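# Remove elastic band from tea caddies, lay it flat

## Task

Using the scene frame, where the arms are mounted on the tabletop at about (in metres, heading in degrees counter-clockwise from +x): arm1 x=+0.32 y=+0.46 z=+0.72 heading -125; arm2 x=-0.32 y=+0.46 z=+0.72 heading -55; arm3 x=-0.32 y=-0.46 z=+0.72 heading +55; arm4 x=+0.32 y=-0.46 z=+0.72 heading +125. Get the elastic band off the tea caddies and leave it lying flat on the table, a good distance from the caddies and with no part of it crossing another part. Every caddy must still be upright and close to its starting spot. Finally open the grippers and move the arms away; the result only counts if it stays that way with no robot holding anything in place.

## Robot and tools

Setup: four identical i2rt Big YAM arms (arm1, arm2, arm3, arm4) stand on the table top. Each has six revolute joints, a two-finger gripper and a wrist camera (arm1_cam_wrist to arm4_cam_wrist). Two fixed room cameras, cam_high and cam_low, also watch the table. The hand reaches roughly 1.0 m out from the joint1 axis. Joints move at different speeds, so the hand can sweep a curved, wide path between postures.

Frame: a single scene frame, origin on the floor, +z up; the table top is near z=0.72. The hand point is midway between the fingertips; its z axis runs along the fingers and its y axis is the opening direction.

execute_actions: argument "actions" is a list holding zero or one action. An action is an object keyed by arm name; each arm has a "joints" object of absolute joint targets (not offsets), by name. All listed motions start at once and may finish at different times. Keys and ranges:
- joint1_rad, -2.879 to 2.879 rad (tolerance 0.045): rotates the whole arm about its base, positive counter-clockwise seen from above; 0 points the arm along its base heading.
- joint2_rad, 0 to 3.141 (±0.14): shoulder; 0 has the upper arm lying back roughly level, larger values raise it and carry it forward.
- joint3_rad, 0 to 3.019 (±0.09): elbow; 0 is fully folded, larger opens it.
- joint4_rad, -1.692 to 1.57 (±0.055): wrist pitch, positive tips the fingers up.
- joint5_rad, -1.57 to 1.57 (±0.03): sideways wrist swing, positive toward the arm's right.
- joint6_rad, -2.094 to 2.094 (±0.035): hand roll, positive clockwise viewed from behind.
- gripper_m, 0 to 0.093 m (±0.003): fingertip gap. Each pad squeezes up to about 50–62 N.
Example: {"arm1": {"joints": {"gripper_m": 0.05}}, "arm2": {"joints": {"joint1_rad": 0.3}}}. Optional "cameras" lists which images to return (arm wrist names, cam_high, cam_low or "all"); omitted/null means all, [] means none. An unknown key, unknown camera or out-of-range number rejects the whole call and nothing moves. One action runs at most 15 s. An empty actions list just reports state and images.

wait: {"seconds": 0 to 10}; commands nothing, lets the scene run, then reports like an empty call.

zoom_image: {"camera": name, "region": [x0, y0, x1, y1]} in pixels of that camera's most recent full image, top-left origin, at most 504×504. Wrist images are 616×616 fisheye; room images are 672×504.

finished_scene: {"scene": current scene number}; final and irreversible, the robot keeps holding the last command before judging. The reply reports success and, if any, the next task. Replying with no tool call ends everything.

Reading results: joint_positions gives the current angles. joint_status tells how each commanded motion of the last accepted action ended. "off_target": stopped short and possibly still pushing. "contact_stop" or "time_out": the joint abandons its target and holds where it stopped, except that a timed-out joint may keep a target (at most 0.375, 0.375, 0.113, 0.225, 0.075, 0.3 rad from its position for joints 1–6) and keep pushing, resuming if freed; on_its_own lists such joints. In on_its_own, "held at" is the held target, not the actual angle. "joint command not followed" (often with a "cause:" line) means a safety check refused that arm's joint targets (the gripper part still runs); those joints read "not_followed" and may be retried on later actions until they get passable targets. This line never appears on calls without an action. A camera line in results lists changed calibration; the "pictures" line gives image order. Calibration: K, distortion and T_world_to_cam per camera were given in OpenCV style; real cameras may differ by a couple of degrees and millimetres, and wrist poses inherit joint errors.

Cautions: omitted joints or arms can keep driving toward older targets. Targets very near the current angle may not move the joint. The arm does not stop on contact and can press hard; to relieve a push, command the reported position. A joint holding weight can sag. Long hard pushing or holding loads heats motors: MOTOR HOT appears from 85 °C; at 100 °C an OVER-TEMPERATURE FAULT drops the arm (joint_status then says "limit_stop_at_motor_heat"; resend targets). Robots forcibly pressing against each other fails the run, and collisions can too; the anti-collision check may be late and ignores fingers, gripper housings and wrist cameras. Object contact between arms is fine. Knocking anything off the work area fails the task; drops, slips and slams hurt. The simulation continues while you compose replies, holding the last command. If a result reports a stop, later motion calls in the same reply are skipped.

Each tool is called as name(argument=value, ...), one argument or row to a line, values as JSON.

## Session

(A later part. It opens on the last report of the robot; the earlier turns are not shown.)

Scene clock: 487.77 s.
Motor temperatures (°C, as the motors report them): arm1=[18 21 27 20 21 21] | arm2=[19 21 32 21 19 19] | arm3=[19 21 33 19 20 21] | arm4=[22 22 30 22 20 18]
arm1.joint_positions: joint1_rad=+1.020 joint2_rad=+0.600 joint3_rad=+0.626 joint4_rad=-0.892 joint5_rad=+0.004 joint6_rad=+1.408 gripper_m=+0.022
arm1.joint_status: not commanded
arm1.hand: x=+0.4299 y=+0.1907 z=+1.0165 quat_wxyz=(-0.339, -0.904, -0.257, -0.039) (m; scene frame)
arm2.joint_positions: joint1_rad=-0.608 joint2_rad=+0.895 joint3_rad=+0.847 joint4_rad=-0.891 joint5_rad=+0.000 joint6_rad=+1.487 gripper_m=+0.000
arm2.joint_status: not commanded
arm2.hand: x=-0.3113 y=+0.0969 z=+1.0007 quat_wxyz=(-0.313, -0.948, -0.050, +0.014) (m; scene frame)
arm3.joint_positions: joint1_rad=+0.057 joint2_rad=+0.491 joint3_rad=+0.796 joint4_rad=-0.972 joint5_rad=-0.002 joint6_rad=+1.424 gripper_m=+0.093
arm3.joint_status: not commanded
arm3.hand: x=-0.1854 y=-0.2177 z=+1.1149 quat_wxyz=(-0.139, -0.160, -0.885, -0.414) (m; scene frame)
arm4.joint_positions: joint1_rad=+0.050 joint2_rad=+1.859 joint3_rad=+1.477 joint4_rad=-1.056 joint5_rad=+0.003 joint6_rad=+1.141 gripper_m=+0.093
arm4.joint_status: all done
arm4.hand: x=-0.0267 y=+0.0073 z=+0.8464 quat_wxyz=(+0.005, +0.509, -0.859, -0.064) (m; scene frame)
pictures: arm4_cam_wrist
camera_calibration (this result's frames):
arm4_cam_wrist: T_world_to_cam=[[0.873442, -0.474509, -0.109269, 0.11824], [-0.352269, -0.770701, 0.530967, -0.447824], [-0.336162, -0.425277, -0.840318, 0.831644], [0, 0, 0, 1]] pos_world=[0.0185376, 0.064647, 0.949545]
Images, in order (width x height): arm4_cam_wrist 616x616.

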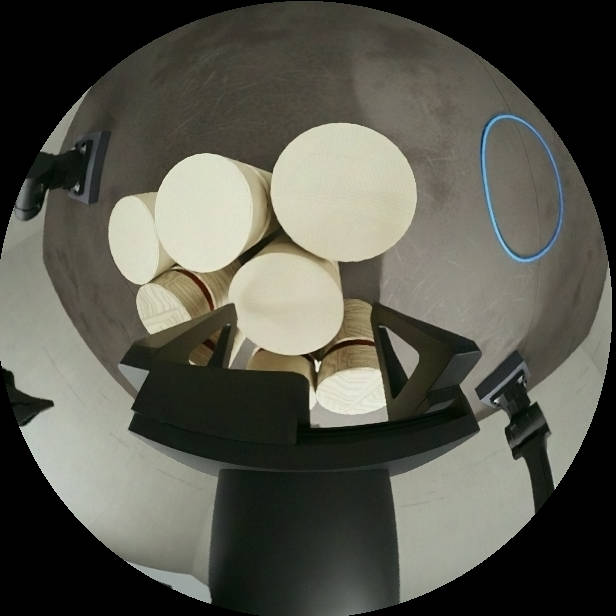

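execute_actions(
  actions=[
    {"arm4":{"joints":{"joint2_rad":1.81}}},
  ],
  cameras=[],
)

execute_actions(
  actions=[
    {"arm4":{"joints":{"joint4_rad":-0.995}}},
  ],
  cameras=["arm4_cam_wrist"],
)

Scene clock: 493.40 s.
Motor temperatures (°C, as the motors report them): arm1=[18 21 27 20 21 21] | arm2=[19 21 33 21 19 19] | arm3=[19 21 33 19 20 21] | arm4=[22 23 29 22 20 18]
arm1.joint_positions: joint1_rad=+1.020 joint2_rad=+0.600 joint3_rad=+0.626 joint4_rad=-0.892 joint5_rad=+0.004 joint6_rad=+1.408 gripper_m=+0.022
arm1.joint_status: not commanded
arm1.hand: x=+0.4299 y=+0.1907 z=+1.0165 quat_wxyz=(-0.339, -0.904, -0.257, -0.039) (m; scene frame)
arm2.joint_positions: joint1_rad=-0.608 joint2_rad=+0.895 joint3_rad=+0.847 joint4_rad=-0.891 joint5_rad=+0.000 joint6_rad=+1.487 gripper_m=+0.000
arm2.joint_status: not commanded
arm2.hand: x=-0.3113 y=+0.0969 z=+1.0007 quat_wxyz=(-0.313, -0.948, -0.050, +0.014) (m; scene frame)
arm3.joint_positions: joint1_rad=+0.057 joint2_rad=+0.491 joint3_rad=+0.796 joint4_rad=-0.972 joint5_rad=-0.002 joint6_rad=+1.424 gripper_m=+0.093
arm3.joint_status: not commanded
arm3.hand: x=-0.1854 y=-0.2177 z=+1.1149 quat_wxyz=(-0.139, -0.160, -0.885, -0.414) (m; scene frame)
arm4.joint_positions: joint1_rad=+0.050 joint2_rad=+1.820 joint3_rad=+1.473 joint4_rad=-1.055 joint5_rad=+0.002 joint6_rad=+1.141 gripper_m=+0.093
arm4.joint_status: all done
arm4.hand: x=-0.0267 y=+0.0071 z=+0.8667 quat_wxyz=(+0.007, +0.508, -0.858, -0.082) (m; scene frame)
pictures: none
No camera images: the call's "cameras" was empty. Leave "cameras" out to get every camera's image.

Scene clock: 494.03 s.
Motor temperatures (°C, as the motors report them): arm1=[18 21 27 20 21 21] | arm2=[19 21 34 21 19 19] | arm3=[19 21 33 19 20 21] | arm4=[22 23 29 22 19 18]
arm1.joint_positions: joint1_rad=+1.020 joint2_rad=+0.600 joint3_rad=+0.626 joint4_rad=-0.892 joint5_rad=+0.004 joint6_rad=+1.408 gripper_m=+0.022
arm1.joint_status: not commanded
arm1.hand: x=+0.4299 y=+0.1907 z=+1.0165 quat_wxyz=(-0.339, -0.904, -0.257, -0.039) (m; scene frame)
arm2.joint_positions: joint1_rad=-0.608 joint2_rad=+0.895 joint3_rad=+0.847 joint4_rad=-0.891 joint5_rad=+0.000 joint6_rad=+1.487 gripper_m=+0.000
arm2.joint_status: not commanded
arm2.hand: x=-0.3113 y=+0.0969 z=+1.0007 quat_wxyz=(-0.313, -0.948, -0.050, +0.014) (m; scene frame)
arm3.joint_positions: joint1_rad=+0.057 joint2_rad=+0.491 joint3_rad=+0.796 joint4_rad=-0.972 joint5_rad=-0.002 joint6_rad=+1.424 gripper_m=+0.093
arm3.joint_status: not commanded
arm3.hand: x=-0.1854 y=-0.2177 z=+1.1149 quat_wxyz=(-0.139, -0.160, -0.885, -0.414) (m; scene frame)
arm4.joint_positions: joint1_rad=+0.050 joint2_rad=+1.820 joint3_rad=+1.473 joint4_rad=-1.011 joint5_rad=+0.002 joint6_rad=+1.141 gripper_m=+0.093
arm4.joint_status: all done
arm4.hand: x=-0.0330 y=+0.0156 z=+0.8687 quat_wxyz=(+0.009, +0.507, -0.856, -0.104) (m; scene frame)
pictures: arm4_cam_wrist
camera_calibration (this result's frames):
arm4_cam_wrist: T_world_to_cam=[[0.866595, -0.46519, -0.180589, 0.191726], [-0.327633, -0.803373, 0.497241, -0.42487], [-0.376391, -0.37174, -0.84861, 0.856882], [0, 0, 0, 1]] pos_world=[0.0171726, 0.0663969, 0.973045]
Images, in order (width x height): arm4_cam_wrist 616x616.

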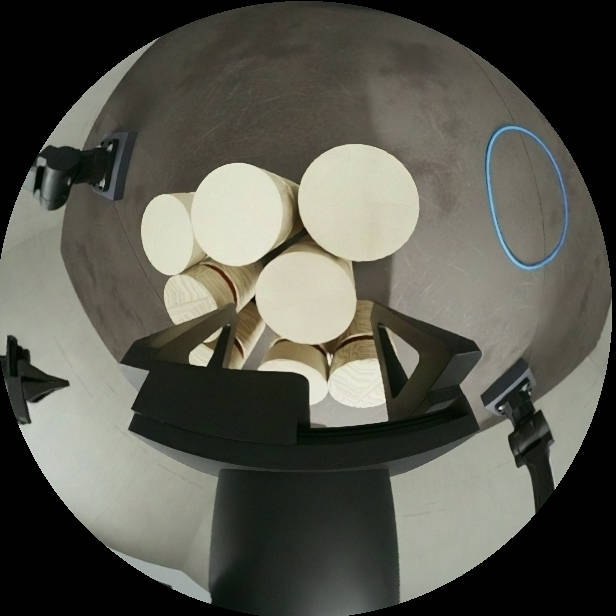

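execute_actions(
  actions=[
    {"arm4":{"joints":{"joint2_rad":1.915}}},
  ],
  cameras=["arm4_cam_wrist"],
)

Scene clock: 499.10 s.
Motor temperatures (°C, as the motors report them): arm1=[18 21 27 20 21 21] | arm2=[19 21 35 21 19 19] | arm3=[19 21 33 20 20 21] | arm4=[22 23 29 22 19 18]
arm1.joint_positions: joint1_rad=+1.020 joint2_rad=+0.600 joint3_rad=+0.626 joint4_rad=-0.892 joint5_rad=+0.004 joint6_rad=+1.408 gripper_m=+0.022
arm1.joint_status: not commanded
arm1.hand: x=+0.4299 y=+0.1907 z=+1.0165 quat_wxyz=(-0.339, -0.904, -0.257, -0.039) (m; scene frame)
arm2.joint_positions: joint1_rad=-0.608 joint2_rad=+0.895 joint3_rad=+0.847 joint4_rad=-0.891 joint5_rad=+0.000 joint6_rad=+1.487 gripper_m=+0.000
arm2.joint_status: not commanded
arm2.hand: x=-0.3113 y=+0.0969 z=+1.0007 quat_wxyz=(-0.313, -0.948, -0.050, +0.014) (m; scene frame)
arm3.joint_positions: joint1_rad=+0.057 joint2_rad=+0.491 joint3_rad=+0.796 joint4_rad=-0.972 joint5_rad=-0.002 joint6_rad=+1.424 gripper_m=+0.093
arm3.joint_status: not commanded
arm3.hand: x=-0.1854 y=-0.2177 z=+1.1149 quat_wxyz=(-0.139, -0.160, -0.885, -0.414) (m; scene frame)
arm4.joint_positions: joint1_rad=+0.050 joint2_rad=+1.918 joint3_rad=+1.471 joint4_rad=-0.998 joint5_rad=-0.002 joint6_rad=+1.143 gripper_m=+0.093
arm4.joint_status: all done
arm4.hand: x=-0.0326 y=+0.0134 z=+0.8132 quat_wxyz=(+0.007, +0.508, -0.859, -0.061) (m; scene frame)
pictures: arm4_cam_wrist
camera_calibration (this result's frames):
arm4_cam_wrist: T_world_to_cam=[[0.872941, -0.476113, -0.106254, 0.12023], [-0.352567, -0.766291, 0.537117, -0.432619], [-0.33715, -0.43141, -0.836789, 0.801602], [0, 0, 0, 1]] pos_world=[0.0127787, 0.0715505, 0.915914]
Images, in order (width x height): arm4_cam_wrist 616x616.

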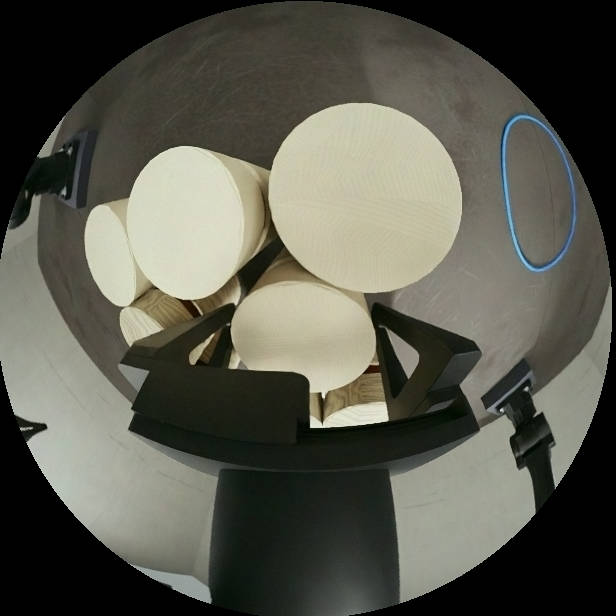

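execute_actions(
  actions=[
    {"arm4":{"joints":{"gripper_m":0.074}}},
  ],
  cameras=[],
)

execute_actions(
  actions=[
    {"arm4":{"joints":{"joint1_rad":0.008,"joint2_rad":1.81,"joint3_rad":1.335,"joint4_rad":-0.95}}},
  ],
  cameras=["cam_low","cam_high"],
)

Scene clock: 504.13 s.
Motor temperatures (°C, as the motors report them): arm1=[18 21 27 20 21 21] | arm2=[19 21 35 21 19 19] | arm3=[19 21 33 20 20 21] | arm4=[22 23 29 22 19 18]
arm1.joint_positions: joint1_rad=+1.020 joint2_rad=+0.600 joint3_rad=+0.626 joint4_rad=-0.892 joint5_rad=+0.004 joint6_rad=+1.408 gripper_m=+0.022
arm1.joint_status: not commanded
arm1.hand: x=+0.4299 y=+0.1907 z=+1.0165 quat_wxyz=(-0.339, -0.904, -0.257, -0.039) (m; scene frame)
arm2.joint_positions: joint1_rad=-0.608 joint2_rad=+0.895 joint3_rad=+0.847 joint4_rad=-0.891 joint5_rad=+0.000 joint6_rad=+1.487 gripper_m=+0.000
arm2.joint_status: not commanded
arm2.hand: x=-0.3113 y=+0.0969 z=+1.0007 quat_wxyz=(-0.313, -0.948, -0.050, +0.014) (m; scene frame)
arm3.joint_positions: joint1_rad=+0.057 joint2_rad=+0.491 joint3_rad=+0.796 joint4_rad=-0.972 joint5_rad=-0.002 joint6_rad=+1.424 gripper_m=+0.093
arm3.joint_status: not commanded
arm3.hand: x=-0.1854 y=-0.2177 z=+1.1149 quat_wxyz=(-0.139, -0.160, -0.885, -0.414) (m; scene frame)
arm4.joint_positions: joint1_rad=+0.050 joint2_rad=+1.918 joint3_rad=+1.471 joint4_rad=-0.998 joint5_rad=-0.002 joint6_rad=+1.143 gripper_m=+0.081
arm4.joint_status: gripper_m off_target (ended at +0.081, target +0.074)
arm4.hand: x=-0.0326 y=+0.0134 z=+0.8132 quat_wxyz=(+0.007, +0.508, -0.859, -0.061) (m; scene frame)
pictures: none
No camera images: the call's "cameras" was empty. Leave "cameras" out to get every camera's image.

Scene clock: 504.90 s.
Motor temperatures (°C, as the motors report them): arm1=[18 21 27 20 21 21] | arm2=[19 21 35 21 19 19] | arm3=[19 21 33 20 20 21] | arm4=[22 23 29 22 19 18]
arm1.joint_positions: joint1_rad=+1.020 joint2_rad=+0.600 joint3_rad=+0.626 joint4_rad=-0.892 joint5_rad=+0.004 joint6_rad=+1.408 gripper_m=+0.022
arm1.joint_status: not commanded
arm1.hand: x=+0.4299 y=+0.1907 z=+1.0165 quat_wxyz=(-0.339, -0.904, -0.257, -0.039) (m; scene frame)
arm2.joint_positions: joint1_rad=-0.608 joint2_rad=+0.895 joint3_rad=+0.847 joint4_rad=-0.891 joint5_rad=+0.000 joint6_rad=+1.487 gripper_m=+0.000
arm2.joint_status: not commanded
arm2.hand: x=-0.3113 y=+0.0969 z=+1.0007 quat_wxyz=(-0.313, -0.948, -0.050, +0.014) (m; scene frame)
arm3.joint_positions: joint1_rad=+0.057 joint2_rad=+0.491 joint3_rad=+0.796 joint4_rad=-0.972 joint5_rad=-0.002 joint6_rad=+1.424 gripper_m=+0.093
arm3.joint_status: not commanded
arm3.hand: x=-0.1854 y=-0.2177 z=+1.1149 quat_wxyz=(-0.139, -0.160, -0.885, -0.414) (m; scene frame)
arm4.joint_positions: joint1_rad=+0.009 joint2_rad=+1.825 joint3_rad=+1.332 joint4_rad=-0.961 joint5_rad=-0.002 joint6_rad=+1.143 gripper_m=+0.081
arm4.joint_status: all done
arm4.hand: x=+0.0109 y=-0.0076 z=+0.8133 quat_wxyz=(+0.005, +0.491, -0.870, -0.056) (m; scene frame)
pictures: cam_high, cam_low
Images, in order (width x height): cam_high 672x504, cam_low 672x504.

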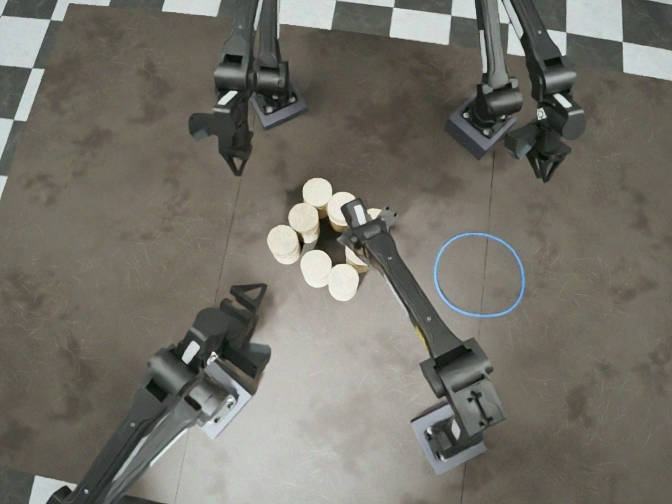

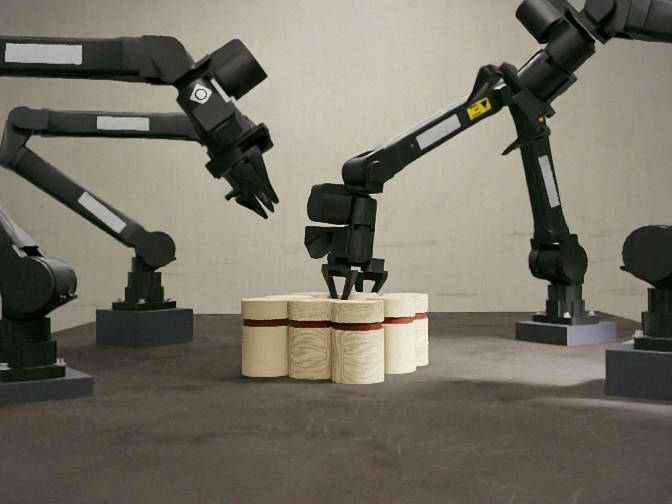

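execute_actions(
  actions=[
    {"arm4":{"joints":{"gripper_m":0.093}}},
  ],
  cameras=[],
)

execute_actions(
  actions=[
    {"arm4":{"joints":{"joint2_rad":1.1}}},
  ],
  cameras=["cam_high"],
)

zoom_image(
  camera="cam_high",
  region=[250,160,410,310],
)

Scene clock: 510.00 s.
Motor temperatures (°C, as the motors report them): arm1=[18 21 27 20 21 21] | arm2=[19 21 36 21 19 19] | arm3=[19 21 33 20 20 21] | arm4=[22 23 29 22 19 18]
arm1.joint_positions: joint1_rad=+1.020 joint2_rad=+0.600 joint3_rad=+0.626 joint4_rad=-0.892 joint5_rad=+0.004 joint6_rad=+1.408 gripper_m=+0.022
arm1.joint_status: not commanded
arm1.hand: x=+0.4299 y=+0.1907 z=+1.0165 quat_wxyz=(-0.339, -0.904, -0.257, -0.039) (m; scene frame)
arm2.joint_positions: joint1_rad=-0.608 joint2_rad=+0.895 joint3_rad=+0.847 joint4_rad=-0.891 joint5_rad=+0.000 joint6_rad=+1.487 gripper_m=+0.000
arm2.joint_status: not commanded
arm2.hand: x=-0.3113 y=+0.0969 z=+1.0007 quat_wxyz=(-0.313, -0.948, -0.050, +0.014) (m; scene frame)
arm3.joint_positions: joint1_rad=+0.057 joint2_rad=+0.491 joint3_rad=+0.796 joint4_rad=-0.972 joint5_rad=-0.002 joint6_rad=+1.424 gripper_m=+0.093
arm3.joint_status: not commanded
arm3.hand: x=-0.1854 y=-0.2177 z=+1.1149 quat_wxyz=(-0.139, -0.160, -0.885, -0.414) (m; scene frame)
arm4.joint_positions: joint1_rad=+0.009 joint2_rad=+1.825 joint3_rad=+1.332 joint4_rad=-0.961 joint5_rad=-0.002 joint6_rad=+1.143 gripper_m=+0.093
arm4.joint_status: all done
arm4.hand: x=+0.0109 y=-0.0076 z=+0.8133 quat_wxyz=(+0.005, +0.491, -0.870, -0.056) (m; scene frame)
pictures: none
No camera images: the call's "cameras" was empty. Leave "cameras" out to get every camera's image.

Scene clock: 511.57 s.
Motor temperatures (°C, as the motors report them): arm1=[18 21 27 20 21 21] | arm2=[19 21 36 21 19 19] | arm3=[19 21 33 20 20 21] | arm4=[22 23 29 22 19 18]
arm1.joint_positions: joint1_rad=+1.020 joint2_rad=+0.600 joint3_rad=+0.626 joint4_rad=-0.892 joint5_rad=+0.004 joint6_rad=+1.408 gripper_m=+0.022
arm1.joint_status: not commanded
arm1.hand: x=+0.4299 y=+0.1907 z=+1.0165 quat_wxyz=(-0.339, -0.904, -0.257, -0.039) (m; scene frame)
arm2.joint_positions: joint1_rad=-0.608 joint2_rad=+0.895 joint3_rad=+0.847 joint4_rad=-0.891 joint5_rad=+0.000 joint6_rad=+1.487 gripper_m=+0.000
arm2.joint_status: not commanded
arm2.hand: x=-0.3113 y=+0.0969 z=+1.0007 quat_wxyz=(-0.313, -0.948, -0.050, +0.014) (m; scene frame)
arm3.joint_positions: joint1_rad=+0.057 joint2_rad=+0.491 joint3_rad=+0.796 joint4_rad=-0.972 joint5_rad=-0.002 joint6_rad=+1.424 gripper_m=+0.093
arm3.joint_status: not commanded
arm3.hand: x=-0.1854 y=-0.2177 z=+1.1149 quat_wxyz=(-0.139, -0.160, -0.885, -0.414) (m; scene frame)
arm4.joint_positions: joint1_rad=+0.009 joint2_rad=+1.101 joint3_rad=+1.323 joint4_rad=-0.961 joint5_rad=-0.002 joint6_rad=+1.143 gripper_m=+0.093
arm4.joint_status: all done
arm4.hand: x=+0.0564 y=-0.0748 z=+1.1760 quat_wxyz=(+0.035, +0.450, -0.797, -0.401) (m; scene frame)
pictures: cam_high
Images, in order (width x height): cam_high 672x504.

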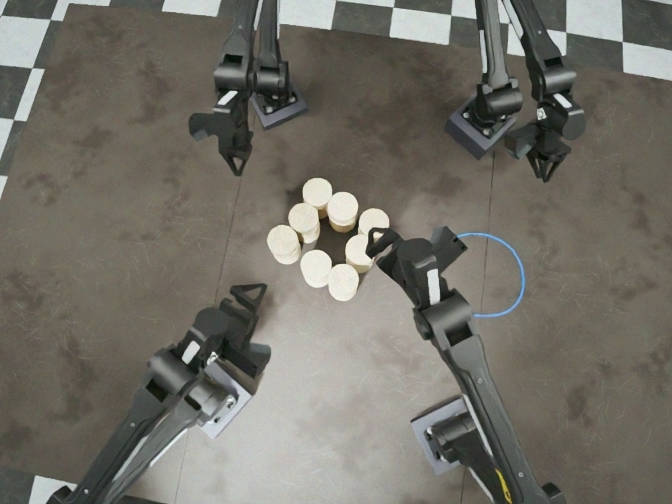

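Region (250, 160, 410, 310) of cam_high's 672x504 image, scaled by 3.150, with more detail than that image has; it fills the top 472 rows of this view, and the rest is white.

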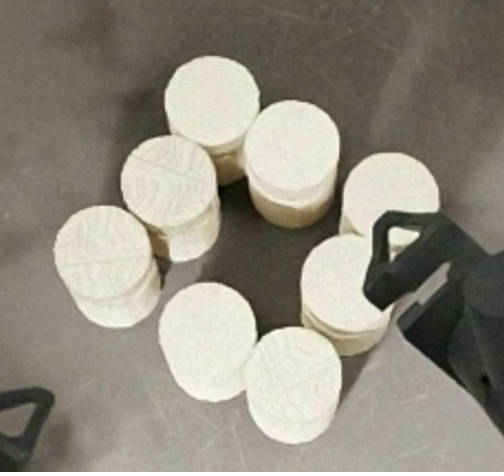

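execute_actions(
  actions=[
    {"arm3":{"joints":{"joint1_rad":0.305,"joint2_rad":1.64,"joint3_rad":1.17,"joint4_rad":-1.01,"joint6_rad":1.05}},"arm4":{"joints":{"joint2_rad":0.6,"joint3_rad":0.9}},"arm2":{"joints":{"joint2_rad":0.5}}},
  ],
  cameras=["arm3_cam_wrist"],
)

Scene clock: 523.50 s.
Motor temperatures (°C, as the motors report them): arm1=[18 21 27 20 21 21] | arm2=[19 21 37 21 19 19] | arm3=[19 21 34 20 20 21] | arm4=[22 22 30 22 19 18]
arm1.joint_positions: joint1_rad=+1.020 joint2_rad=+0.600 joint3_rad=+0.626 joint4_rad=-0.892 joint5_rad=+0.004 joint6_rad=+1.408 gripper_m=+0.022
arm1.joint_status: not commanded
arm1.hand: x=+0.4299 y=+0.1907 z=+1.0165 quat_wxyz=(-0.339, -0.904, -0.257, -0.039) (m; scene frame)
arm2.joint_positions: joint1_rad=-0.608 joint2_rad=+0.493 joint3_rad=+0.847 joint4_rad=-0.891 joint5_rad=+0.000 joint6_rad=+1.487 gripper_m=+0.000
arm2.joint_status: all done
arm2.hand: x=-0.3117 y=+0.1723 z=+1.1245 quat_wxyz=(-0.496, -0.867, -0.047, +0.020) (m; scene frame)
arm3.joint_positions: joint1_rad=+0.299 joint2_rad=+1.625 joint3_rad=+1.158 joint4_rad=-1.004 joint5_rad=+0.000 joint6_rad=+1.059 gripper_m=+0.093
arm3.joint_status: all done
arm3.hand: x=-0.1959 y=-0.0006 z=+0.8721 quat_wxyz=(-0.019, +0.124, -0.991, -0.047) (m; scene frame)
arm4.joint_positions: joint1_rad=+0.009 joint2_rad=+0.594 joint3_rad=+0.900 joint4_rad=-0.960 joint5_rad=-0.002 joint6_rad=+1.143 gripper_m=+0.093
arm4.joint_status: all done
arm4.hand: x=+0.1468 y=-0.2070 z=+1.1235 quat_wxyz=(+0.038, +0.442, -0.781, -0.439) (m; scene frame)
pictures: arm3_cam_wrist
camera_calibration (this result's frames):
arm3_cam_wrist: T_world_to_cam=[[0.242566, -0.965955, -0.0899607, 0.129711], [-0.803073, -0.251955, 0.539993, -0.623429], [-0.544275, -0.0587392, -0.836848, 0.747022], [0, 0, 0, 1]] pos_world=[-0.125537, 0.0120989, 0.973461]
Images, in order (width x height): arm3_cam_wrist 616x616.

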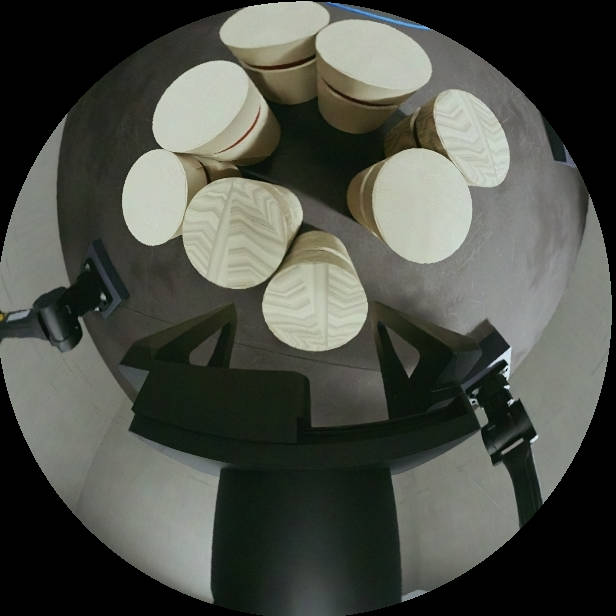

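execute_actions(
  actions=[
    {"arm3":{"joints":{"joint1_rad":0.32}}},
  ],
  cameras=[],
)

execute_actions(
  actions=[
    {"arm3":{"joints":{"joint2_rad":1.765}}},
  ],
  cameras=["arm3_cam_wrist"],
)

Scene clock: 533.17 s.
Motor temperatures (°C, as the motors report them): arm1=[18 21 27 20 21 21] | arm2=[19 21 38 21 19 19] | arm3=[19 21 33 19 20 21] | arm4=[22 22 30 22 19 18]
arm1.joint_positions: joint1_rad=+1.020 joint2_rad=+0.600 joint3_rad=+0.626 joint4_rad=-0.892 joint5_rad=+0.004 joint6_rad=+1.408 gripper_m=+0.022
arm1.joint_status: not commanded
arm1.hand: x=+0.4299 y=+0.1907 z=+1.0165 quat_wxyz=(-0.339, -0.904, -0.257, -0.039) (m; scene frame)
arm2.joint_positions: joint1_rad=-0.608 joint2_rad=+0.493 joint3_rad=+0.847 joint4_rad=-0.891 joint5_rad=+0.000 joint6_rad=+1.487 gripper_m=+0.000
arm2.joint_status: not commanded
arm2.hand: x=-0.3117 y=+0.1723 z=+1.1245 quat_wxyz=(-0.496, -0.867, -0.047, +0.020) (m; scene frame)
arm3.joint_positions: joint1_rad=+0.310 joint2_rad=+1.625 joint3_rad=+1.158 joint4_rad=-1.004 joint5_rad=+0.000 joint6_rad=+1.059 gripper_m=+0.093
arm3.joint_status: all done
arm3.hand: x=-0.2008 y=+0.0007 z=+0.8721 quat_wxyz=(-0.019, +0.129, -0.990, -0.047) (m; scene frame)
arm4.joint_positions: joint1_rad=+0.009 joint2_rad=+0.594 joint3_rad=+0.900 joint4_rad=-0.960 joint5_rad=-0.002 joint6_rad=+1.143 gripper_m=+0.093
arm4.joint_status: not commanded
arm4.hand: x=+0.1468 y=-0.2070 z=+1.1235 quat_wxyz=(+0.038, +0.442, -0.781, -0.439) (m; scene frame)
pictures: none
No camera images: the call's "cameras" was empty. Leave "cameras" out to get every camera's image.

Scene clock: 533.87 s.
Motor temperatures (°C, as the motors report them): arm1=[18 21 27 20 21 21] | arm2=[19 21 38 21 19 19] | arm3=[19 21 33 19 20 21] | arm4=[22 22 30 22 19 18]
arm1.joint_positions: joint1_rad=+1.020 joint2_rad=+0.600 joint3_rad=+0.626 joint4_rad=-0.892 joint5_rad=+0.004 joint6_rad=+1.408 gripper_m=+0.022
arm1.joint_status: not commanded
arm1.hand: x=+0.4299 y=+0.1907 z=+1.0165 quat_wxyz=(-0.339, -0.904, -0.257, -0.039) (m; scene frame)
arm2.joint_positions: joint1_rad=-0.608 joint2_rad=+0.493 joint3_rad=+0.847 joint4_rad=-0.891 joint5_rad=+0.000 joint6_rad=+1.487 gripper_m=+0.000
arm2.joint_status: not commanded
arm2.hand: x=-0.3117 y=+0.1723 z=+1.1245 quat_wxyz=(-0.496, -0.867, -0.047, +0.020) (m; scene frame)
arm3.joint_positions: joint1_rad=+0.311 joint2_rad=+1.678 joint3_rad=+1.175 joint4_rad=-1.025 joint5_rad=+0.005 joint6_rad=+1.059 gripper_m=+0.093
arm3.joint_status: all done
arm3.hand: x=-0.2006 y=-0.0003 z=+0.8533 quat_wxyz=(-0.010, +0.130, -0.991, -0.019) (m; scene frame)
arm4.joint_positions: joint1_rad=+0.009 joint2_rad=+0.594 joint3_rad=+0.900 joint4_rad=-0.960 joint5_rad=-0.002 joint6_rad=+1.143 gripper_m=+0.093
arm4.joint_status: not commanded
arm4.hand: x=+0.1468 y=-0.2070 z=+1.1235 quat_wxyz=(+0.038, +0.442, -0.781, -0.439) (m; scene frame)
pictures: arm3_cam_wrist
camera_calibration (this result's frames):
arm3_cam_wrist: T_world_to_cam=[[0.25343, -0.966647, -0.0369802, 0.0864041], [-0.794763, -0.229856, 0.56171, -0.633849], [-0.551475, -0.112964, -0.826508, 0.718507], [0, 0, 0, 1]] pos_world=[-0.129419, 0.0189937, 0.953085]
Images, in order (width x height): arm3_cam_wrist 616x616.

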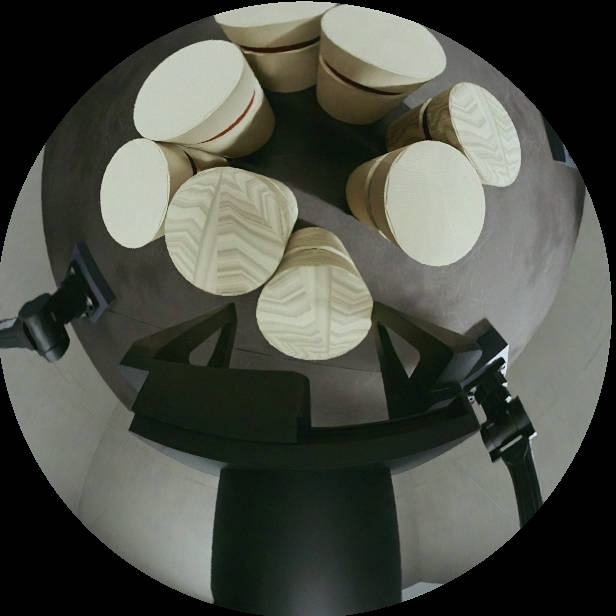

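Near finger is on the rim; lift, back off 1 cm, retry.

execute_actions(
  actions=[
    {"arm3":{"joints":{"joint2_rad":1.6}}},
  ],
  cameras=[],
)

execute_actions(
  actions=[
    {"arm3":{"joints":{"joint3_rad":1.13}}},
  ],
  cameras=["arm3_cam_wrist"],
)

Scene clock: 537.83 s.
Motor temperatures (°C, as the motors report them): arm1=[18 21 27 20 21 21] | arm2=[19 21 38 21 19 19] | arm3=[19 21 33 19 20 21] | arm4=[22 21 30 22 19 18]
arm1.joint_positions: joint1_rad=+1.020 joint2_rad=+0.600 joint3_rad=+0.626 joint4_rad=-0.892 joint5_rad=+0.004 joint6_rad=+1.408 gripper_m=+0.022
arm1.joint_status: not commanded
arm1.hand: x=+0.4299 y=+0.1907 z=+1.0165 quat_wxyz=(-0.339, -0.904, -0.257, -0.039) (m; scene frame)
arm2.joint_positions: joint1_rad=-0.608 joint2_rad=+0.493 joint3_rad=+0.847 joint4_rad=-0.891 joint5_rad=+0.000 joint6_rad=+1.487 gripper_m=+0.000
arm2.joint_status: not commanded
arm2.hand: x=-0.3117 y=+0.1723 z=+1.1245 quat_wxyz=(-0.496, -0.867, -0.047, +0.020) (m; scene frame)
arm3.joint_positions: joint1_rad=+0.311 joint2_rad=+1.605 joint3_rad=+1.167 joint4_rad=-1.024 joint5_rad=+0.002 joint6_rad=+1.059 gripper_m=+0.093
arm3.joint_status: all done
arm3.hand: x=-0.2011 y=+0.0000 z=+0.8836 quat_wxyz=(-0.021, +0.130, -0.990, -0.051) (m; scene frame)
arm4.joint_positions: joint1_rad=+0.009 joint2_rad=+0.594 joint3_rad=+0.900 joint4_rad=-0.960 joint5_rad=-0.002 joint6_rad=+1.143 gripper_m=+0.093
arm4.joint_status: not commanded
arm4.hand: x=+0.1468 y=-0.2070 z=+1.1235 quat_wxyz=(+0.038, +0.442, -0.781, -0.439) (m; scene frame)
pictures: none
No camera images: the call's "cameras" was empty. Leave "cameras" out to get every camera's image.

Scene clock: 538.47 s.
Motor temperatures (°C, as the motors report them): arm1=[18 21 27 20 21 21] | arm2=[19 21 38 21 19 19] | arm3=[19 21 33 19 20 21] | arm4=[22 21 30 22 19 18]
arm1.joint_positions: joint1_rad=+1.020 joint2_rad=+0.600 joint3_rad=+0.626 joint4_rad=-0.892 joint5_rad=+0.004 joint6_rad=+1.408 gripper_m=+0.022
arm1.joint_status: not commanded
arm1.hand: x=+0.4299 y=+0.1907 z=+1.0165 quat_wxyz=(-0.339, -0.904, -0.257, -0.039) (m; scene frame)
arm2.joint_positions: joint1_rad=-0.608 joint2_rad=+0.493 joint3_rad=+0.847 joint4_rad=-0.891 joint5_rad=+0.000 joint6_rad=+1.487 gripper_m=+0.000
arm2.joint_status: not commanded
arm2.hand: x=-0.3117 y=+0.1723 z=+1.1245 quat_wxyz=(-0.496, -0.867, -0.047, +0.020) (m; scene frame)
arm3.joint_positions: joint1_rad=+0.311 joint2_rad=+1.605 joint3_rad=+1.127 joint4_rad=-1.022 joint5_rad=+0.002 joint6_rad=+1.059 gripper_m=+0.093
arm3.joint_status: all done
arm3.hand: x=-0.2051 y=-0.0155 z=+0.8689 quat_wxyz=(-0.014, +0.130, -0.991, -0.033) (m; scene frame)
arm4.joint_positions: joint1_rad=+0.009 joint2_rad=+0.594 joint3_rad=+0.900 joint4_rad=-0.960 joint5_rad=-0.002 joint6_rad=+1.143 gripper_m=+0.093
arm4.joint_status: not commanded
arm4.hand: x=+0.1468 y=-0.2070 z=+1.1235 quat_wxyz=(+0.038, +0.442, -0.781, -0.439) (m; scene frame)
pictures: arm3_cam_wrist
camera_calibration (this result's frames):
arm3_cam_wrist: T_world_to_cam=[[0.25378, -0.965212, -0.0629468, 0.0960523], [-0.796727, -0.245495, 0.552231, -0.642111], [-0.548473, -0.0899934, -0.831312, 0.732353], [0, 0, 0, 1]] pos_world=[-0.134288, 0.000982972, 0.969453]
Images, in order (width x height): arm3_cam_wrist 616x616.

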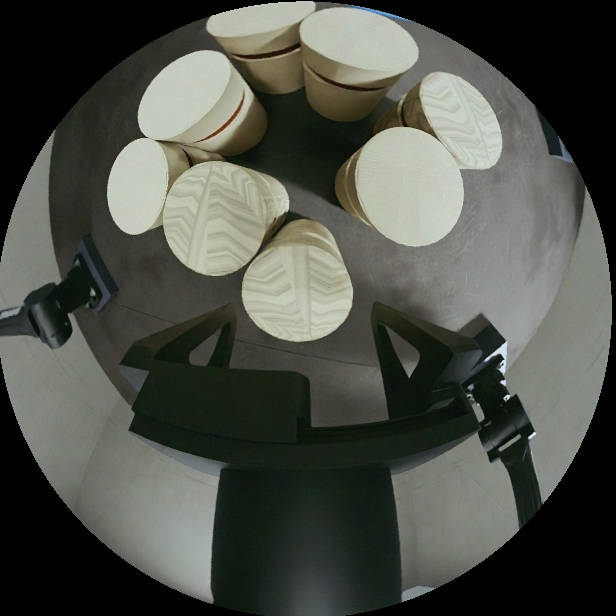

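execute_actions(
  actions=[
    {"arm3":{"joints":{"joint4_rad":-0.975}}},
  ],
  cameras=[],
)

execute_actions(
  actions=[
    {"arm3":{"joints":{"joint2_rad":1.745,"joint4_rad":-0.955}}},
  ],
  cameras=["arm3_cam_wrist"],
)

Scene clock: 544.83 s.
Motor temperatures (°C, as the motors report them): arm1=[18 21 27 20 21 21] | arm2=[19 21 38 21 19 19] | arm3=[19 21 32 19 20 21] | arm4=[22 21 30 22 19 18]
arm1.joint_positions: joint1_rad=+1.020 joint2_rad=+0.600 joint3_rad=+0.626 joint4_rad=-0.892 joint5_rad=+0.004 joint6_rad=+1.408 gripper_m=+0.022
arm1.joint_status: not commanded
arm1.hand: x=+0.4299 y=+0.1907 z=+1.0165 quat_wxyz=(-0.339, -0.904, -0.257, -0.039) (m; scene frame)
arm2.joint_positions: joint1_rad=-0.608 joint2_rad=+0.493 joint3_rad=+0.847 joint4_rad=-0.891 joint5_rad=+0.000 joint6_rad=+1.487 gripper_m=+0.000
arm2.joint_status: not commanded
arm2.hand: x=-0.3117 y=+0.1723 z=+1.1245 quat_wxyz=(-0.496, -0.867, -0.047, +0.020) (m; scene frame)
arm3.joint_positions: joint1_rad=+0.311 joint2_rad=+1.605 joint3_rad=+1.127 joint4_rad=-0.990 joint5_rad=+0.002 joint6_rad=+1.059 gripper_m=+0.093
arm3.joint_status: all done
arm3.hand: x=-0.2032 y=-0.0080 z=+0.8696 quat_wxyz=(-0.020, +0.130, -0.990, -0.048) (m; scene frame)
arm4.joint_positions: joint1_rad=+0.009 joint2_rad=+0.594 joint3_rad=+0.900 joint4_rad=-0.960 joint5_rad=-0.002 joint6_rad=+1.143 gripper_m=+0.093
arm4.joint_status: not commanded
arm4.hand: x=+0.1468 y=-0.2070 z=+1.1235 quat_wxyz=(+0.038, +0.442, -0.781, -0.439) (m; scene frame)
pictures: none
No camera images: the call's "cameras" was empty. Leave "cameras" out to get every camera's image.

Scene clock: 545.87 s.
Motor temperatures (°C, as the motors report them): arm1=[18 21 27 20 21 21] | arm2=[19 20 38 21 19 19] | arm3=[19 22 32 19 20 21] | arm4=[22 21 30 22 19 18]
arm1.joint_positions: joint1_rad=+1.020 joint2_rad=+0.600 joint3_rad=+0.626 joint4_rad=-0.892 joint5_rad=+0.004 joint6_rad=+1.408 gripper_m=+0.022
arm1.joint_status: not commanded
arm1.hand: x=+0.4299 y=+0.1907 z=+1.0165 quat_wxyz=(-0.339, -0.904, -0.257, -0.039) (m; scene frame)
arm2.joint_positions: joint1_rad=-0.608 joint2_rad=+0.493 joint3_rad=+0.847 joint4_rad=-0.891 joint5_rad=+0.000 joint6_rad=+1.487 gripper_m=+0.000
arm2.joint_status: not commanded
arm2.hand: x=-0.3117 y=+0.1723 z=+1.1245 quat_wxyz=(-0.496, -0.867, -0.047, +0.020) (m; scene frame)
arm3.joint_positions: joint1_rad=+0.311 joint2_rad=+1.737 joint3_rad=+1.123 joint4_rad=-0.967 joint5_rad=+0.000 joint6_rad=+1.057 gripper_m=+0.093
arm3.joint_status: all done
arm3.hand: x=-0.2052 y=-0.0135 z=+0.8103 quat_wxyz=(+0.002, +0.131, -0.991, +0.004) (m; scene frame)
arm4.joint_positions: joint1_rad=+0.009 joint2_rad=+0.594 joint3_rad=+0.900 joint4_rad=-0.960 joint5_rad=-0.002 joint6_rad=+1.143 gripper_m=+0.093
arm4.joint_status: not commanded
arm4.hand: x=+0.1468 y=-0.2070 z=+1.1235 quat_wxyz=(+0.038, +0.442, -0.781, -0.439) (m; scene frame)
pictures: arm3_cam_wrist
camera_calibration (this result's frames):
arm3_cam_wrist: T_world_to_cam=[[0.255127, -0.966884, 0.00675631, 0.0381336], [-0.7838, -0.202716, 0.586996, -0.634201], [-0.566188, -0.155054, -0.809562, 0.66164], [0, 0, 0, 1]] pos_world=[-0.132203, 0.0108983, 0.907654]
Images, in order (width x height): arm3_cam_wrist 616x616.

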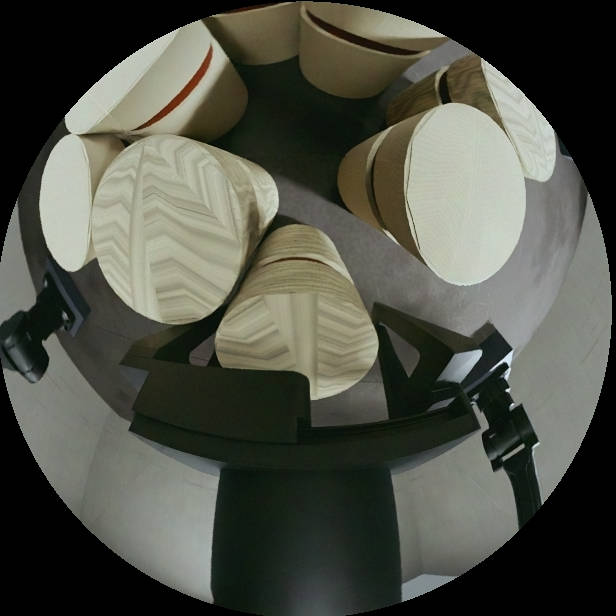

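execute_actions(
  actions=[
    {"arm3":{"joints":{"gripper_m":0.074}}},
  ],
  cameras=[],
)

execute_actions(
  actions=[
    {"arm3":{"joints":{"joint1_rad":0.248}}},
  ],
  cameras=[],
)

execute_actions(
  actions=[
    {"arm3":{"joints":{"gripper_m":0.093}}},
  ],
  cameras=[],
)

execute_actions(
  actions=[
    {"arm3":{"joints":{"joint2_rad":0.7}}},
  ],
  cameras=["cam_high","cam_low"],
)

zoom_image(
  camera="cam_high",
  region=[250,160,410,310],
)

Scene clock: 552.13 s.
Motor temperatures (°C, as the motors report them): arm1=[18 21 27 20 21 21] | arm2=[19 20 38 21 19 19] | arm3=[19 22 32 19 20 21] | arm4=[22 21 30 22 19 18]
arm1.joint_positions: joint1_rad=+1.020 joint2_rad=+0.600 joint3_rad=+0.626 joint4_rad=-0.892 joint5_rad=+0.004 joint6_rad=+1.408 gripper_m=+0.022
arm1.joint_status: not commanded
arm1.hand: x=+0.4299 y=+0.1907 z=+1.0165 quat_wxyz=(-0.339, -0.904, -0.257, -0.039) (m; scene frame)
arm2.joint_positions: joint1_rad=-0.608 joint2_rad=+0.493 joint3_rad=+0.847 joint4_rad=-0.891 joint5_rad=+0.000 joint6_rad=+1.487 gripper_m=+0.000
arm2.joint_status: not commanded
arm2.hand: x=-0.3117 y=+0.1723 z=+1.1245 quat_wxyz=(-0.496, -0.867, -0.047, +0.020) (m; scene frame)
arm3.joint_positions: joint1_rad=+0.311 joint2_rad=+1.737 joint3_rad=+1.123 joint4_rad=-0.966 joint5_rad=-0.001 joint6_rad=+1.057 gripper_m=+0.079
arm3.joint_status: gripper_m off_target (ended at +0.079, target +0.074)
arm3.hand: x=-0.2051 y=-0.0131 z=+0.8103 quat_wxyz=(+0.002, +0.131, -0.991, +0.003) (m; scene frame)
arm4.joint_positions: joint1_rad=+0.009 joint2_rad=+0.594 joint3_rad=+0.900 joint4_rad=-0.960 joint5_rad=-0.002 joint6_rad=+1.143 gripper_m=+0.093
arm4.joint_status: not commanded
arm4.hand: x=+0.1468 y=-0.2070 z=+1.1235 quat_wxyz=(+0.038, +0.442, -0.781, -0.439) (m; scene frame)
pictures: none
No camera images: the call's "cameras" was empty. Leave "cameras" out to get every camera's image.

Scene clock: 552.90 s.
Motor temperatures (°C, as the motors report them): arm1=[18 21 27 20 21 21] | arm2=[19 20 38 21 19 19] | arm3=[19 22 32 19 20 21] | arm4=[22 21 30 22 19 18]
arm1.joint_positions: joint1_rad=+1.020 joint2_rad=+0.600 joint3_rad=+0.626 joint4_rad=-0.892 joint5_rad=+0.004 joint6_rad=+1.408 gripper_m=+0.022
arm1.joint_status: not commanded
arm1.hand: x=+0.4299 y=+0.1907 z=+1.0165 quat_wxyz=(-0.339, -0.904, -0.257, -0.039) (m; scene frame)
arm2.joint_positions: joint1_rad=-0.608 joint2_rad=+0.493 joint3_rad=+0.847 joint4_rad=-0.891 joint5_rad=+0.000 joint6_rad=+1.487 gripper_m=+0.000
arm2.joint_status: not commanded
arm2.hand: x=-0.3117 y=+0.1723 z=+1.1245 quat_wxyz=(-0.496, -0.867, -0.047, +0.020) (m; scene frame)
arm3.joint_positions: joint1_rad=+0.252 joint2_rad=+1.737 joint3_rad=+1.123 joint4_rad=-0.966 joint5_rad=-0.002 joint6_rad=+1.056 gripper_m=+0.079
arm3.joint_status: all done
arm3.hand: x=-0.1794 y=-0.0205 z=+0.8103 quat_wxyz=(+0.003, +0.103, -0.995, +0.003) (m; scene frame)
arm4.joint_positions: joint1_rad=+0.009 joint2_rad=+0.594 joint3_rad=+0.900 joint4_rad=-0.960 joint5_rad=-0.002 joint6_rad=+1.143 gripper_m=+0.093
arm4.joint_status: not commanded
arm4.hand: x=+0.1468 y=-0.2070 z=+1.1235 quat_wxyz=(+0.038, +0.442, -0.781, -0.439) (m; scene frame)
pictures: none
No camera images: the call's "cameras" was empty. Leave "cameras" out to get every camera's image.

Scene clock: 553.37 s.
Motor temperatures (°C, as the motors report them): arm1=[18 21 27 20 21 21] | arm2=[19 20 38 21 19 19] | arm3=[19 22 32 19 20 21] | arm4=[22 21 30 22 19 18]
arm1.joint_positions: joint1_rad=+1.020 joint2_rad=+0.600 joint3_rad=+0.626 joint4_rad=-0.892 joint5_rad=+0.004 joint6_rad=+1.408 gripper_m=+0.022
arm1.joint_status: not commanded
arm1.hand: x=+0.4299 y=+0.1907 z=+1.0165 quat_wxyz=(-0.339, -0.904, -0.257, -0.039) (m; scene frame)
arm2.joint_positions: joint1_rad=-0.608 joint2_rad=+0.493 joint3_rad=+0.847 joint4_rad=-0.891 joint5_rad=+0.000 joint6_rad=+1.487 gripper_m=+0.000
arm2.joint_status: not commanded
arm2.hand: x=-0.3117 y=+0.1723 z=+1.1245 quat_wxyz=(-0.496, -0.867, -0.047, +0.020) (m; scene frame)
arm3.joint_positions: joint1_rad=+0.252 joint2_rad=+1.737 joint3_rad=+1.123 joint4_rad=-0.966 joint5_rad=-0.002 joint6_rad=+1.056 gripper_m=+0.093
arm3.joint_status: all done
arm3.hand: x=-0.1794 y=-0.0205 z=+0.8103 quat_wxyz=(+0.003, +0.103, -0.995, +0.003) (m; scene frame)
arm4.joint_positions: joint1_rad=+0.009 joint2_rad=+0.594 joint3_rad=+0.900 joint4_rad=-0.960 joint5_rad=-0.002 joint6_rad=+1.143 gripper_m=+0.093
arm4.joint_status: not commanded
arm4.hand: x=+0.1468 y=-0.2070 z=+1.1235 quat_wxyz=(+0.038, +0.442, -0.781, -0.439) (m; scene frame)
pictures: none
No camera images: the call's "cameras" was empty. Leave "cameras" out to get every camera's image.

Scene clock: 554.97 s.
Motor temperatures (°C, as the motors report them): arm1=[18 21 27 20 21 21] | arm2=[19 20 39 21 19 19] | arm3=[19 22 32 19 20 21] | arm4=[22 21 30 22 19 18]
arm1.joint_positions: joint1_rad=+1.020 joint2_rad=+0.600 joint3_rad=+0.626 joint4_rad=-0.892 joint5_rad=+0.004 joint6_rad=+1.408 gripper_m=+0.022
arm1.joint_status: not commanded
arm1.hand: x=+0.4299 y=+0.1907 z=+1.0165 quat_wxyz=(-0.339, -0.904, -0.257, -0.039) (m; scene frame)
arm2.joint_positions: joint1_rad=-0.608 joint2_rad=+0.493 joint3_rad=+0.847 joint4_rad=-0.891 joint5_rad=+0.000 joint6_rad=+1.487 gripper_m=+0.000
arm2.joint_status: not commanded
arm2.hand: x=-0.3117 y=+0.1723 z=+1.1245 quat_wxyz=(-0.496, -0.867, -0.047, +0.020) (m; scene frame)
arm3.joint_positions: joint1_rad=+0.252 joint2_rad=+0.697 joint3_rad=+1.119 joint4_rad=-0.965 joint5_rad=-0.002 joint6_rad=+1.056 gripper_m=+0.093
arm3.joint_status: all done
arm3.hand: x=-0.2179 y=-0.1424 z=+1.2388 quat_wxyz=(-0.196, +0.090, -0.866, -0.452) (m; scene frame)
arm4.joint_positions: joint1_rad=+0.009 joint2_rad=+0.594 joint3_rad=+0.900 joint4_rad=-0.960 joint5_rad=-0.002 joint6_rad=+1.143 gripper_m=+0.093
arm4.joint_status: not commanded
arm4.hand: x=+0.1468 y=-0.2070 z=+1.1235 quat_wxyz=(+0.038, +0.442, -0.781, -0.439) (m; scene frame)
pictures: cam_high, cam_low
Images, in order (width x height): cam_high 672x504, cam_low 672x504.

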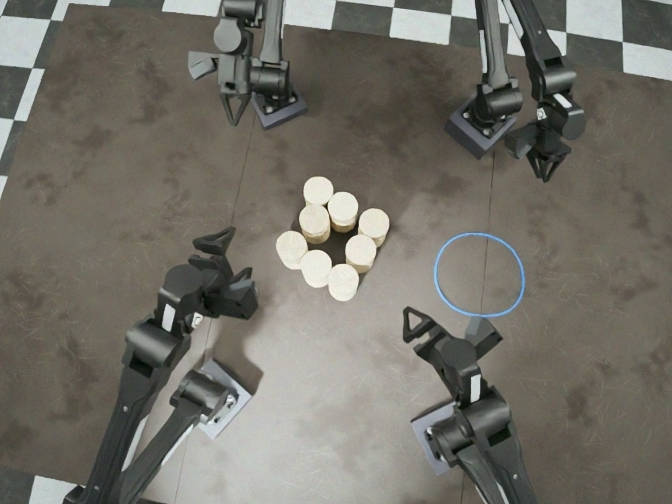

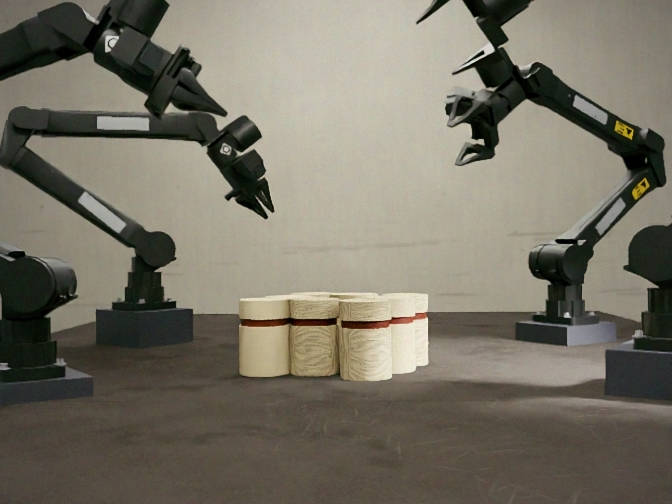

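Region (250, 160, 410, 310) of cam_high's 672x504 image, scaled by 3.150, with more detail than that image has; it fills the top 472 rows of this view, and the rest is white.

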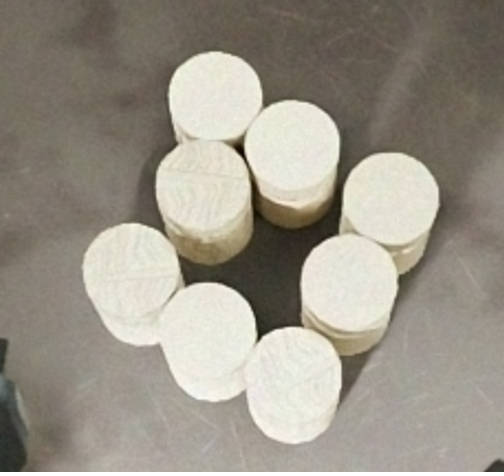

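execute_actions(
  actions=[],
  cameras=["cam_high"],
)

Scene clock: 561.70 s.
Motor temperatures (°C, as the motors report them): arm1=[18 21 27 20 21 21] | arm2=[19 20 39 21 19 19] | arm3=[19 21 33 20 20 21] | arm4=[22 21 30 22 19 18]
arm1.joint_positions: joint1_rad=+1.020 joint2_rad=+0.600 joint3_rad=+0.626 joint4_rad=-0.892 joint5_rad=+0.004 joint6_rad=+1.408 gripper_m=+0.022
arm1.joint_status: not commanded
arm1.hand: x=+0.4299 y=+0.1907 z=+1.0165 quat_wxyz=(-0.339, -0.904, -0.257, -0.039) (m; scene frame)
arm2.joint_positions: joint1_rad=-0.608 joint2_rad=+0.493 joint3_rad=+0.847 joint4_rad=-0.891 joint5_rad=+0.000 joint6_rad=+1.487 gripper_m=+0.000
arm2.joint_status: not commanded
arm2.hand: x=-0.3117 y=+0.1723 z=+1.1245 quat_wxyz=(-0.496, -0.867, -0.047, +0.020) (m; scene frame)
arm3.joint_positions: joint1_rad=+0.252 joint2_rad=+0.697 joint3_rad=+1.119 joint4_rad=-0.965 joint5_rad=-0.002 joint6_rad=+1.056 gripper_m=+0.093
arm3.joint_status: all done
arm3.hand: x=-0.2179 y=-0.1424 z=+1.2388 quat_wxyz=(-0.196, +0.090, -0.866, -0.452) (m; scene frame)
arm4.joint_positions: joint1_rad=+0.009 joint2_rad=+0.594 joint3_rad=+0.900 joint4_rad=-0.960 joint5_rad=-0.002 joint6_rad=+1.143 gripper_m=+0.093
arm4.joint_status: not commanded
arm4.hand: x=+0.1468 y=-0.2070 z=+1.1235 quat_wxyz=(+0.038, +0.442, -0.781, -0.439) (m; scene frame)
pictures: cam_high
Images, in order (width x height): cam_high 672x504.

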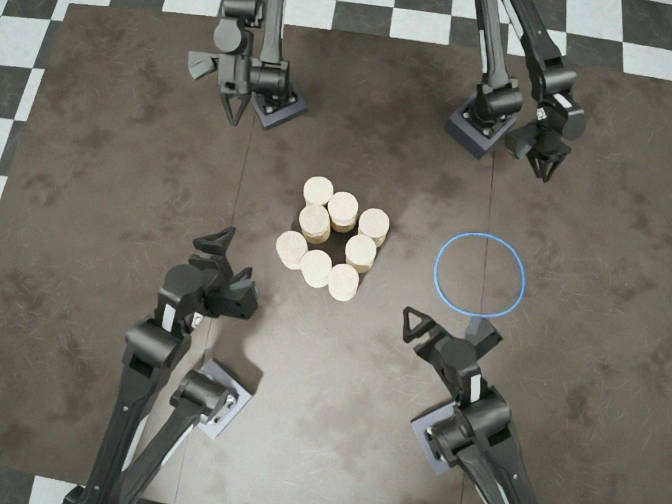

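finished_scene(
  scene=2,
)

The scene is finished: the task was done.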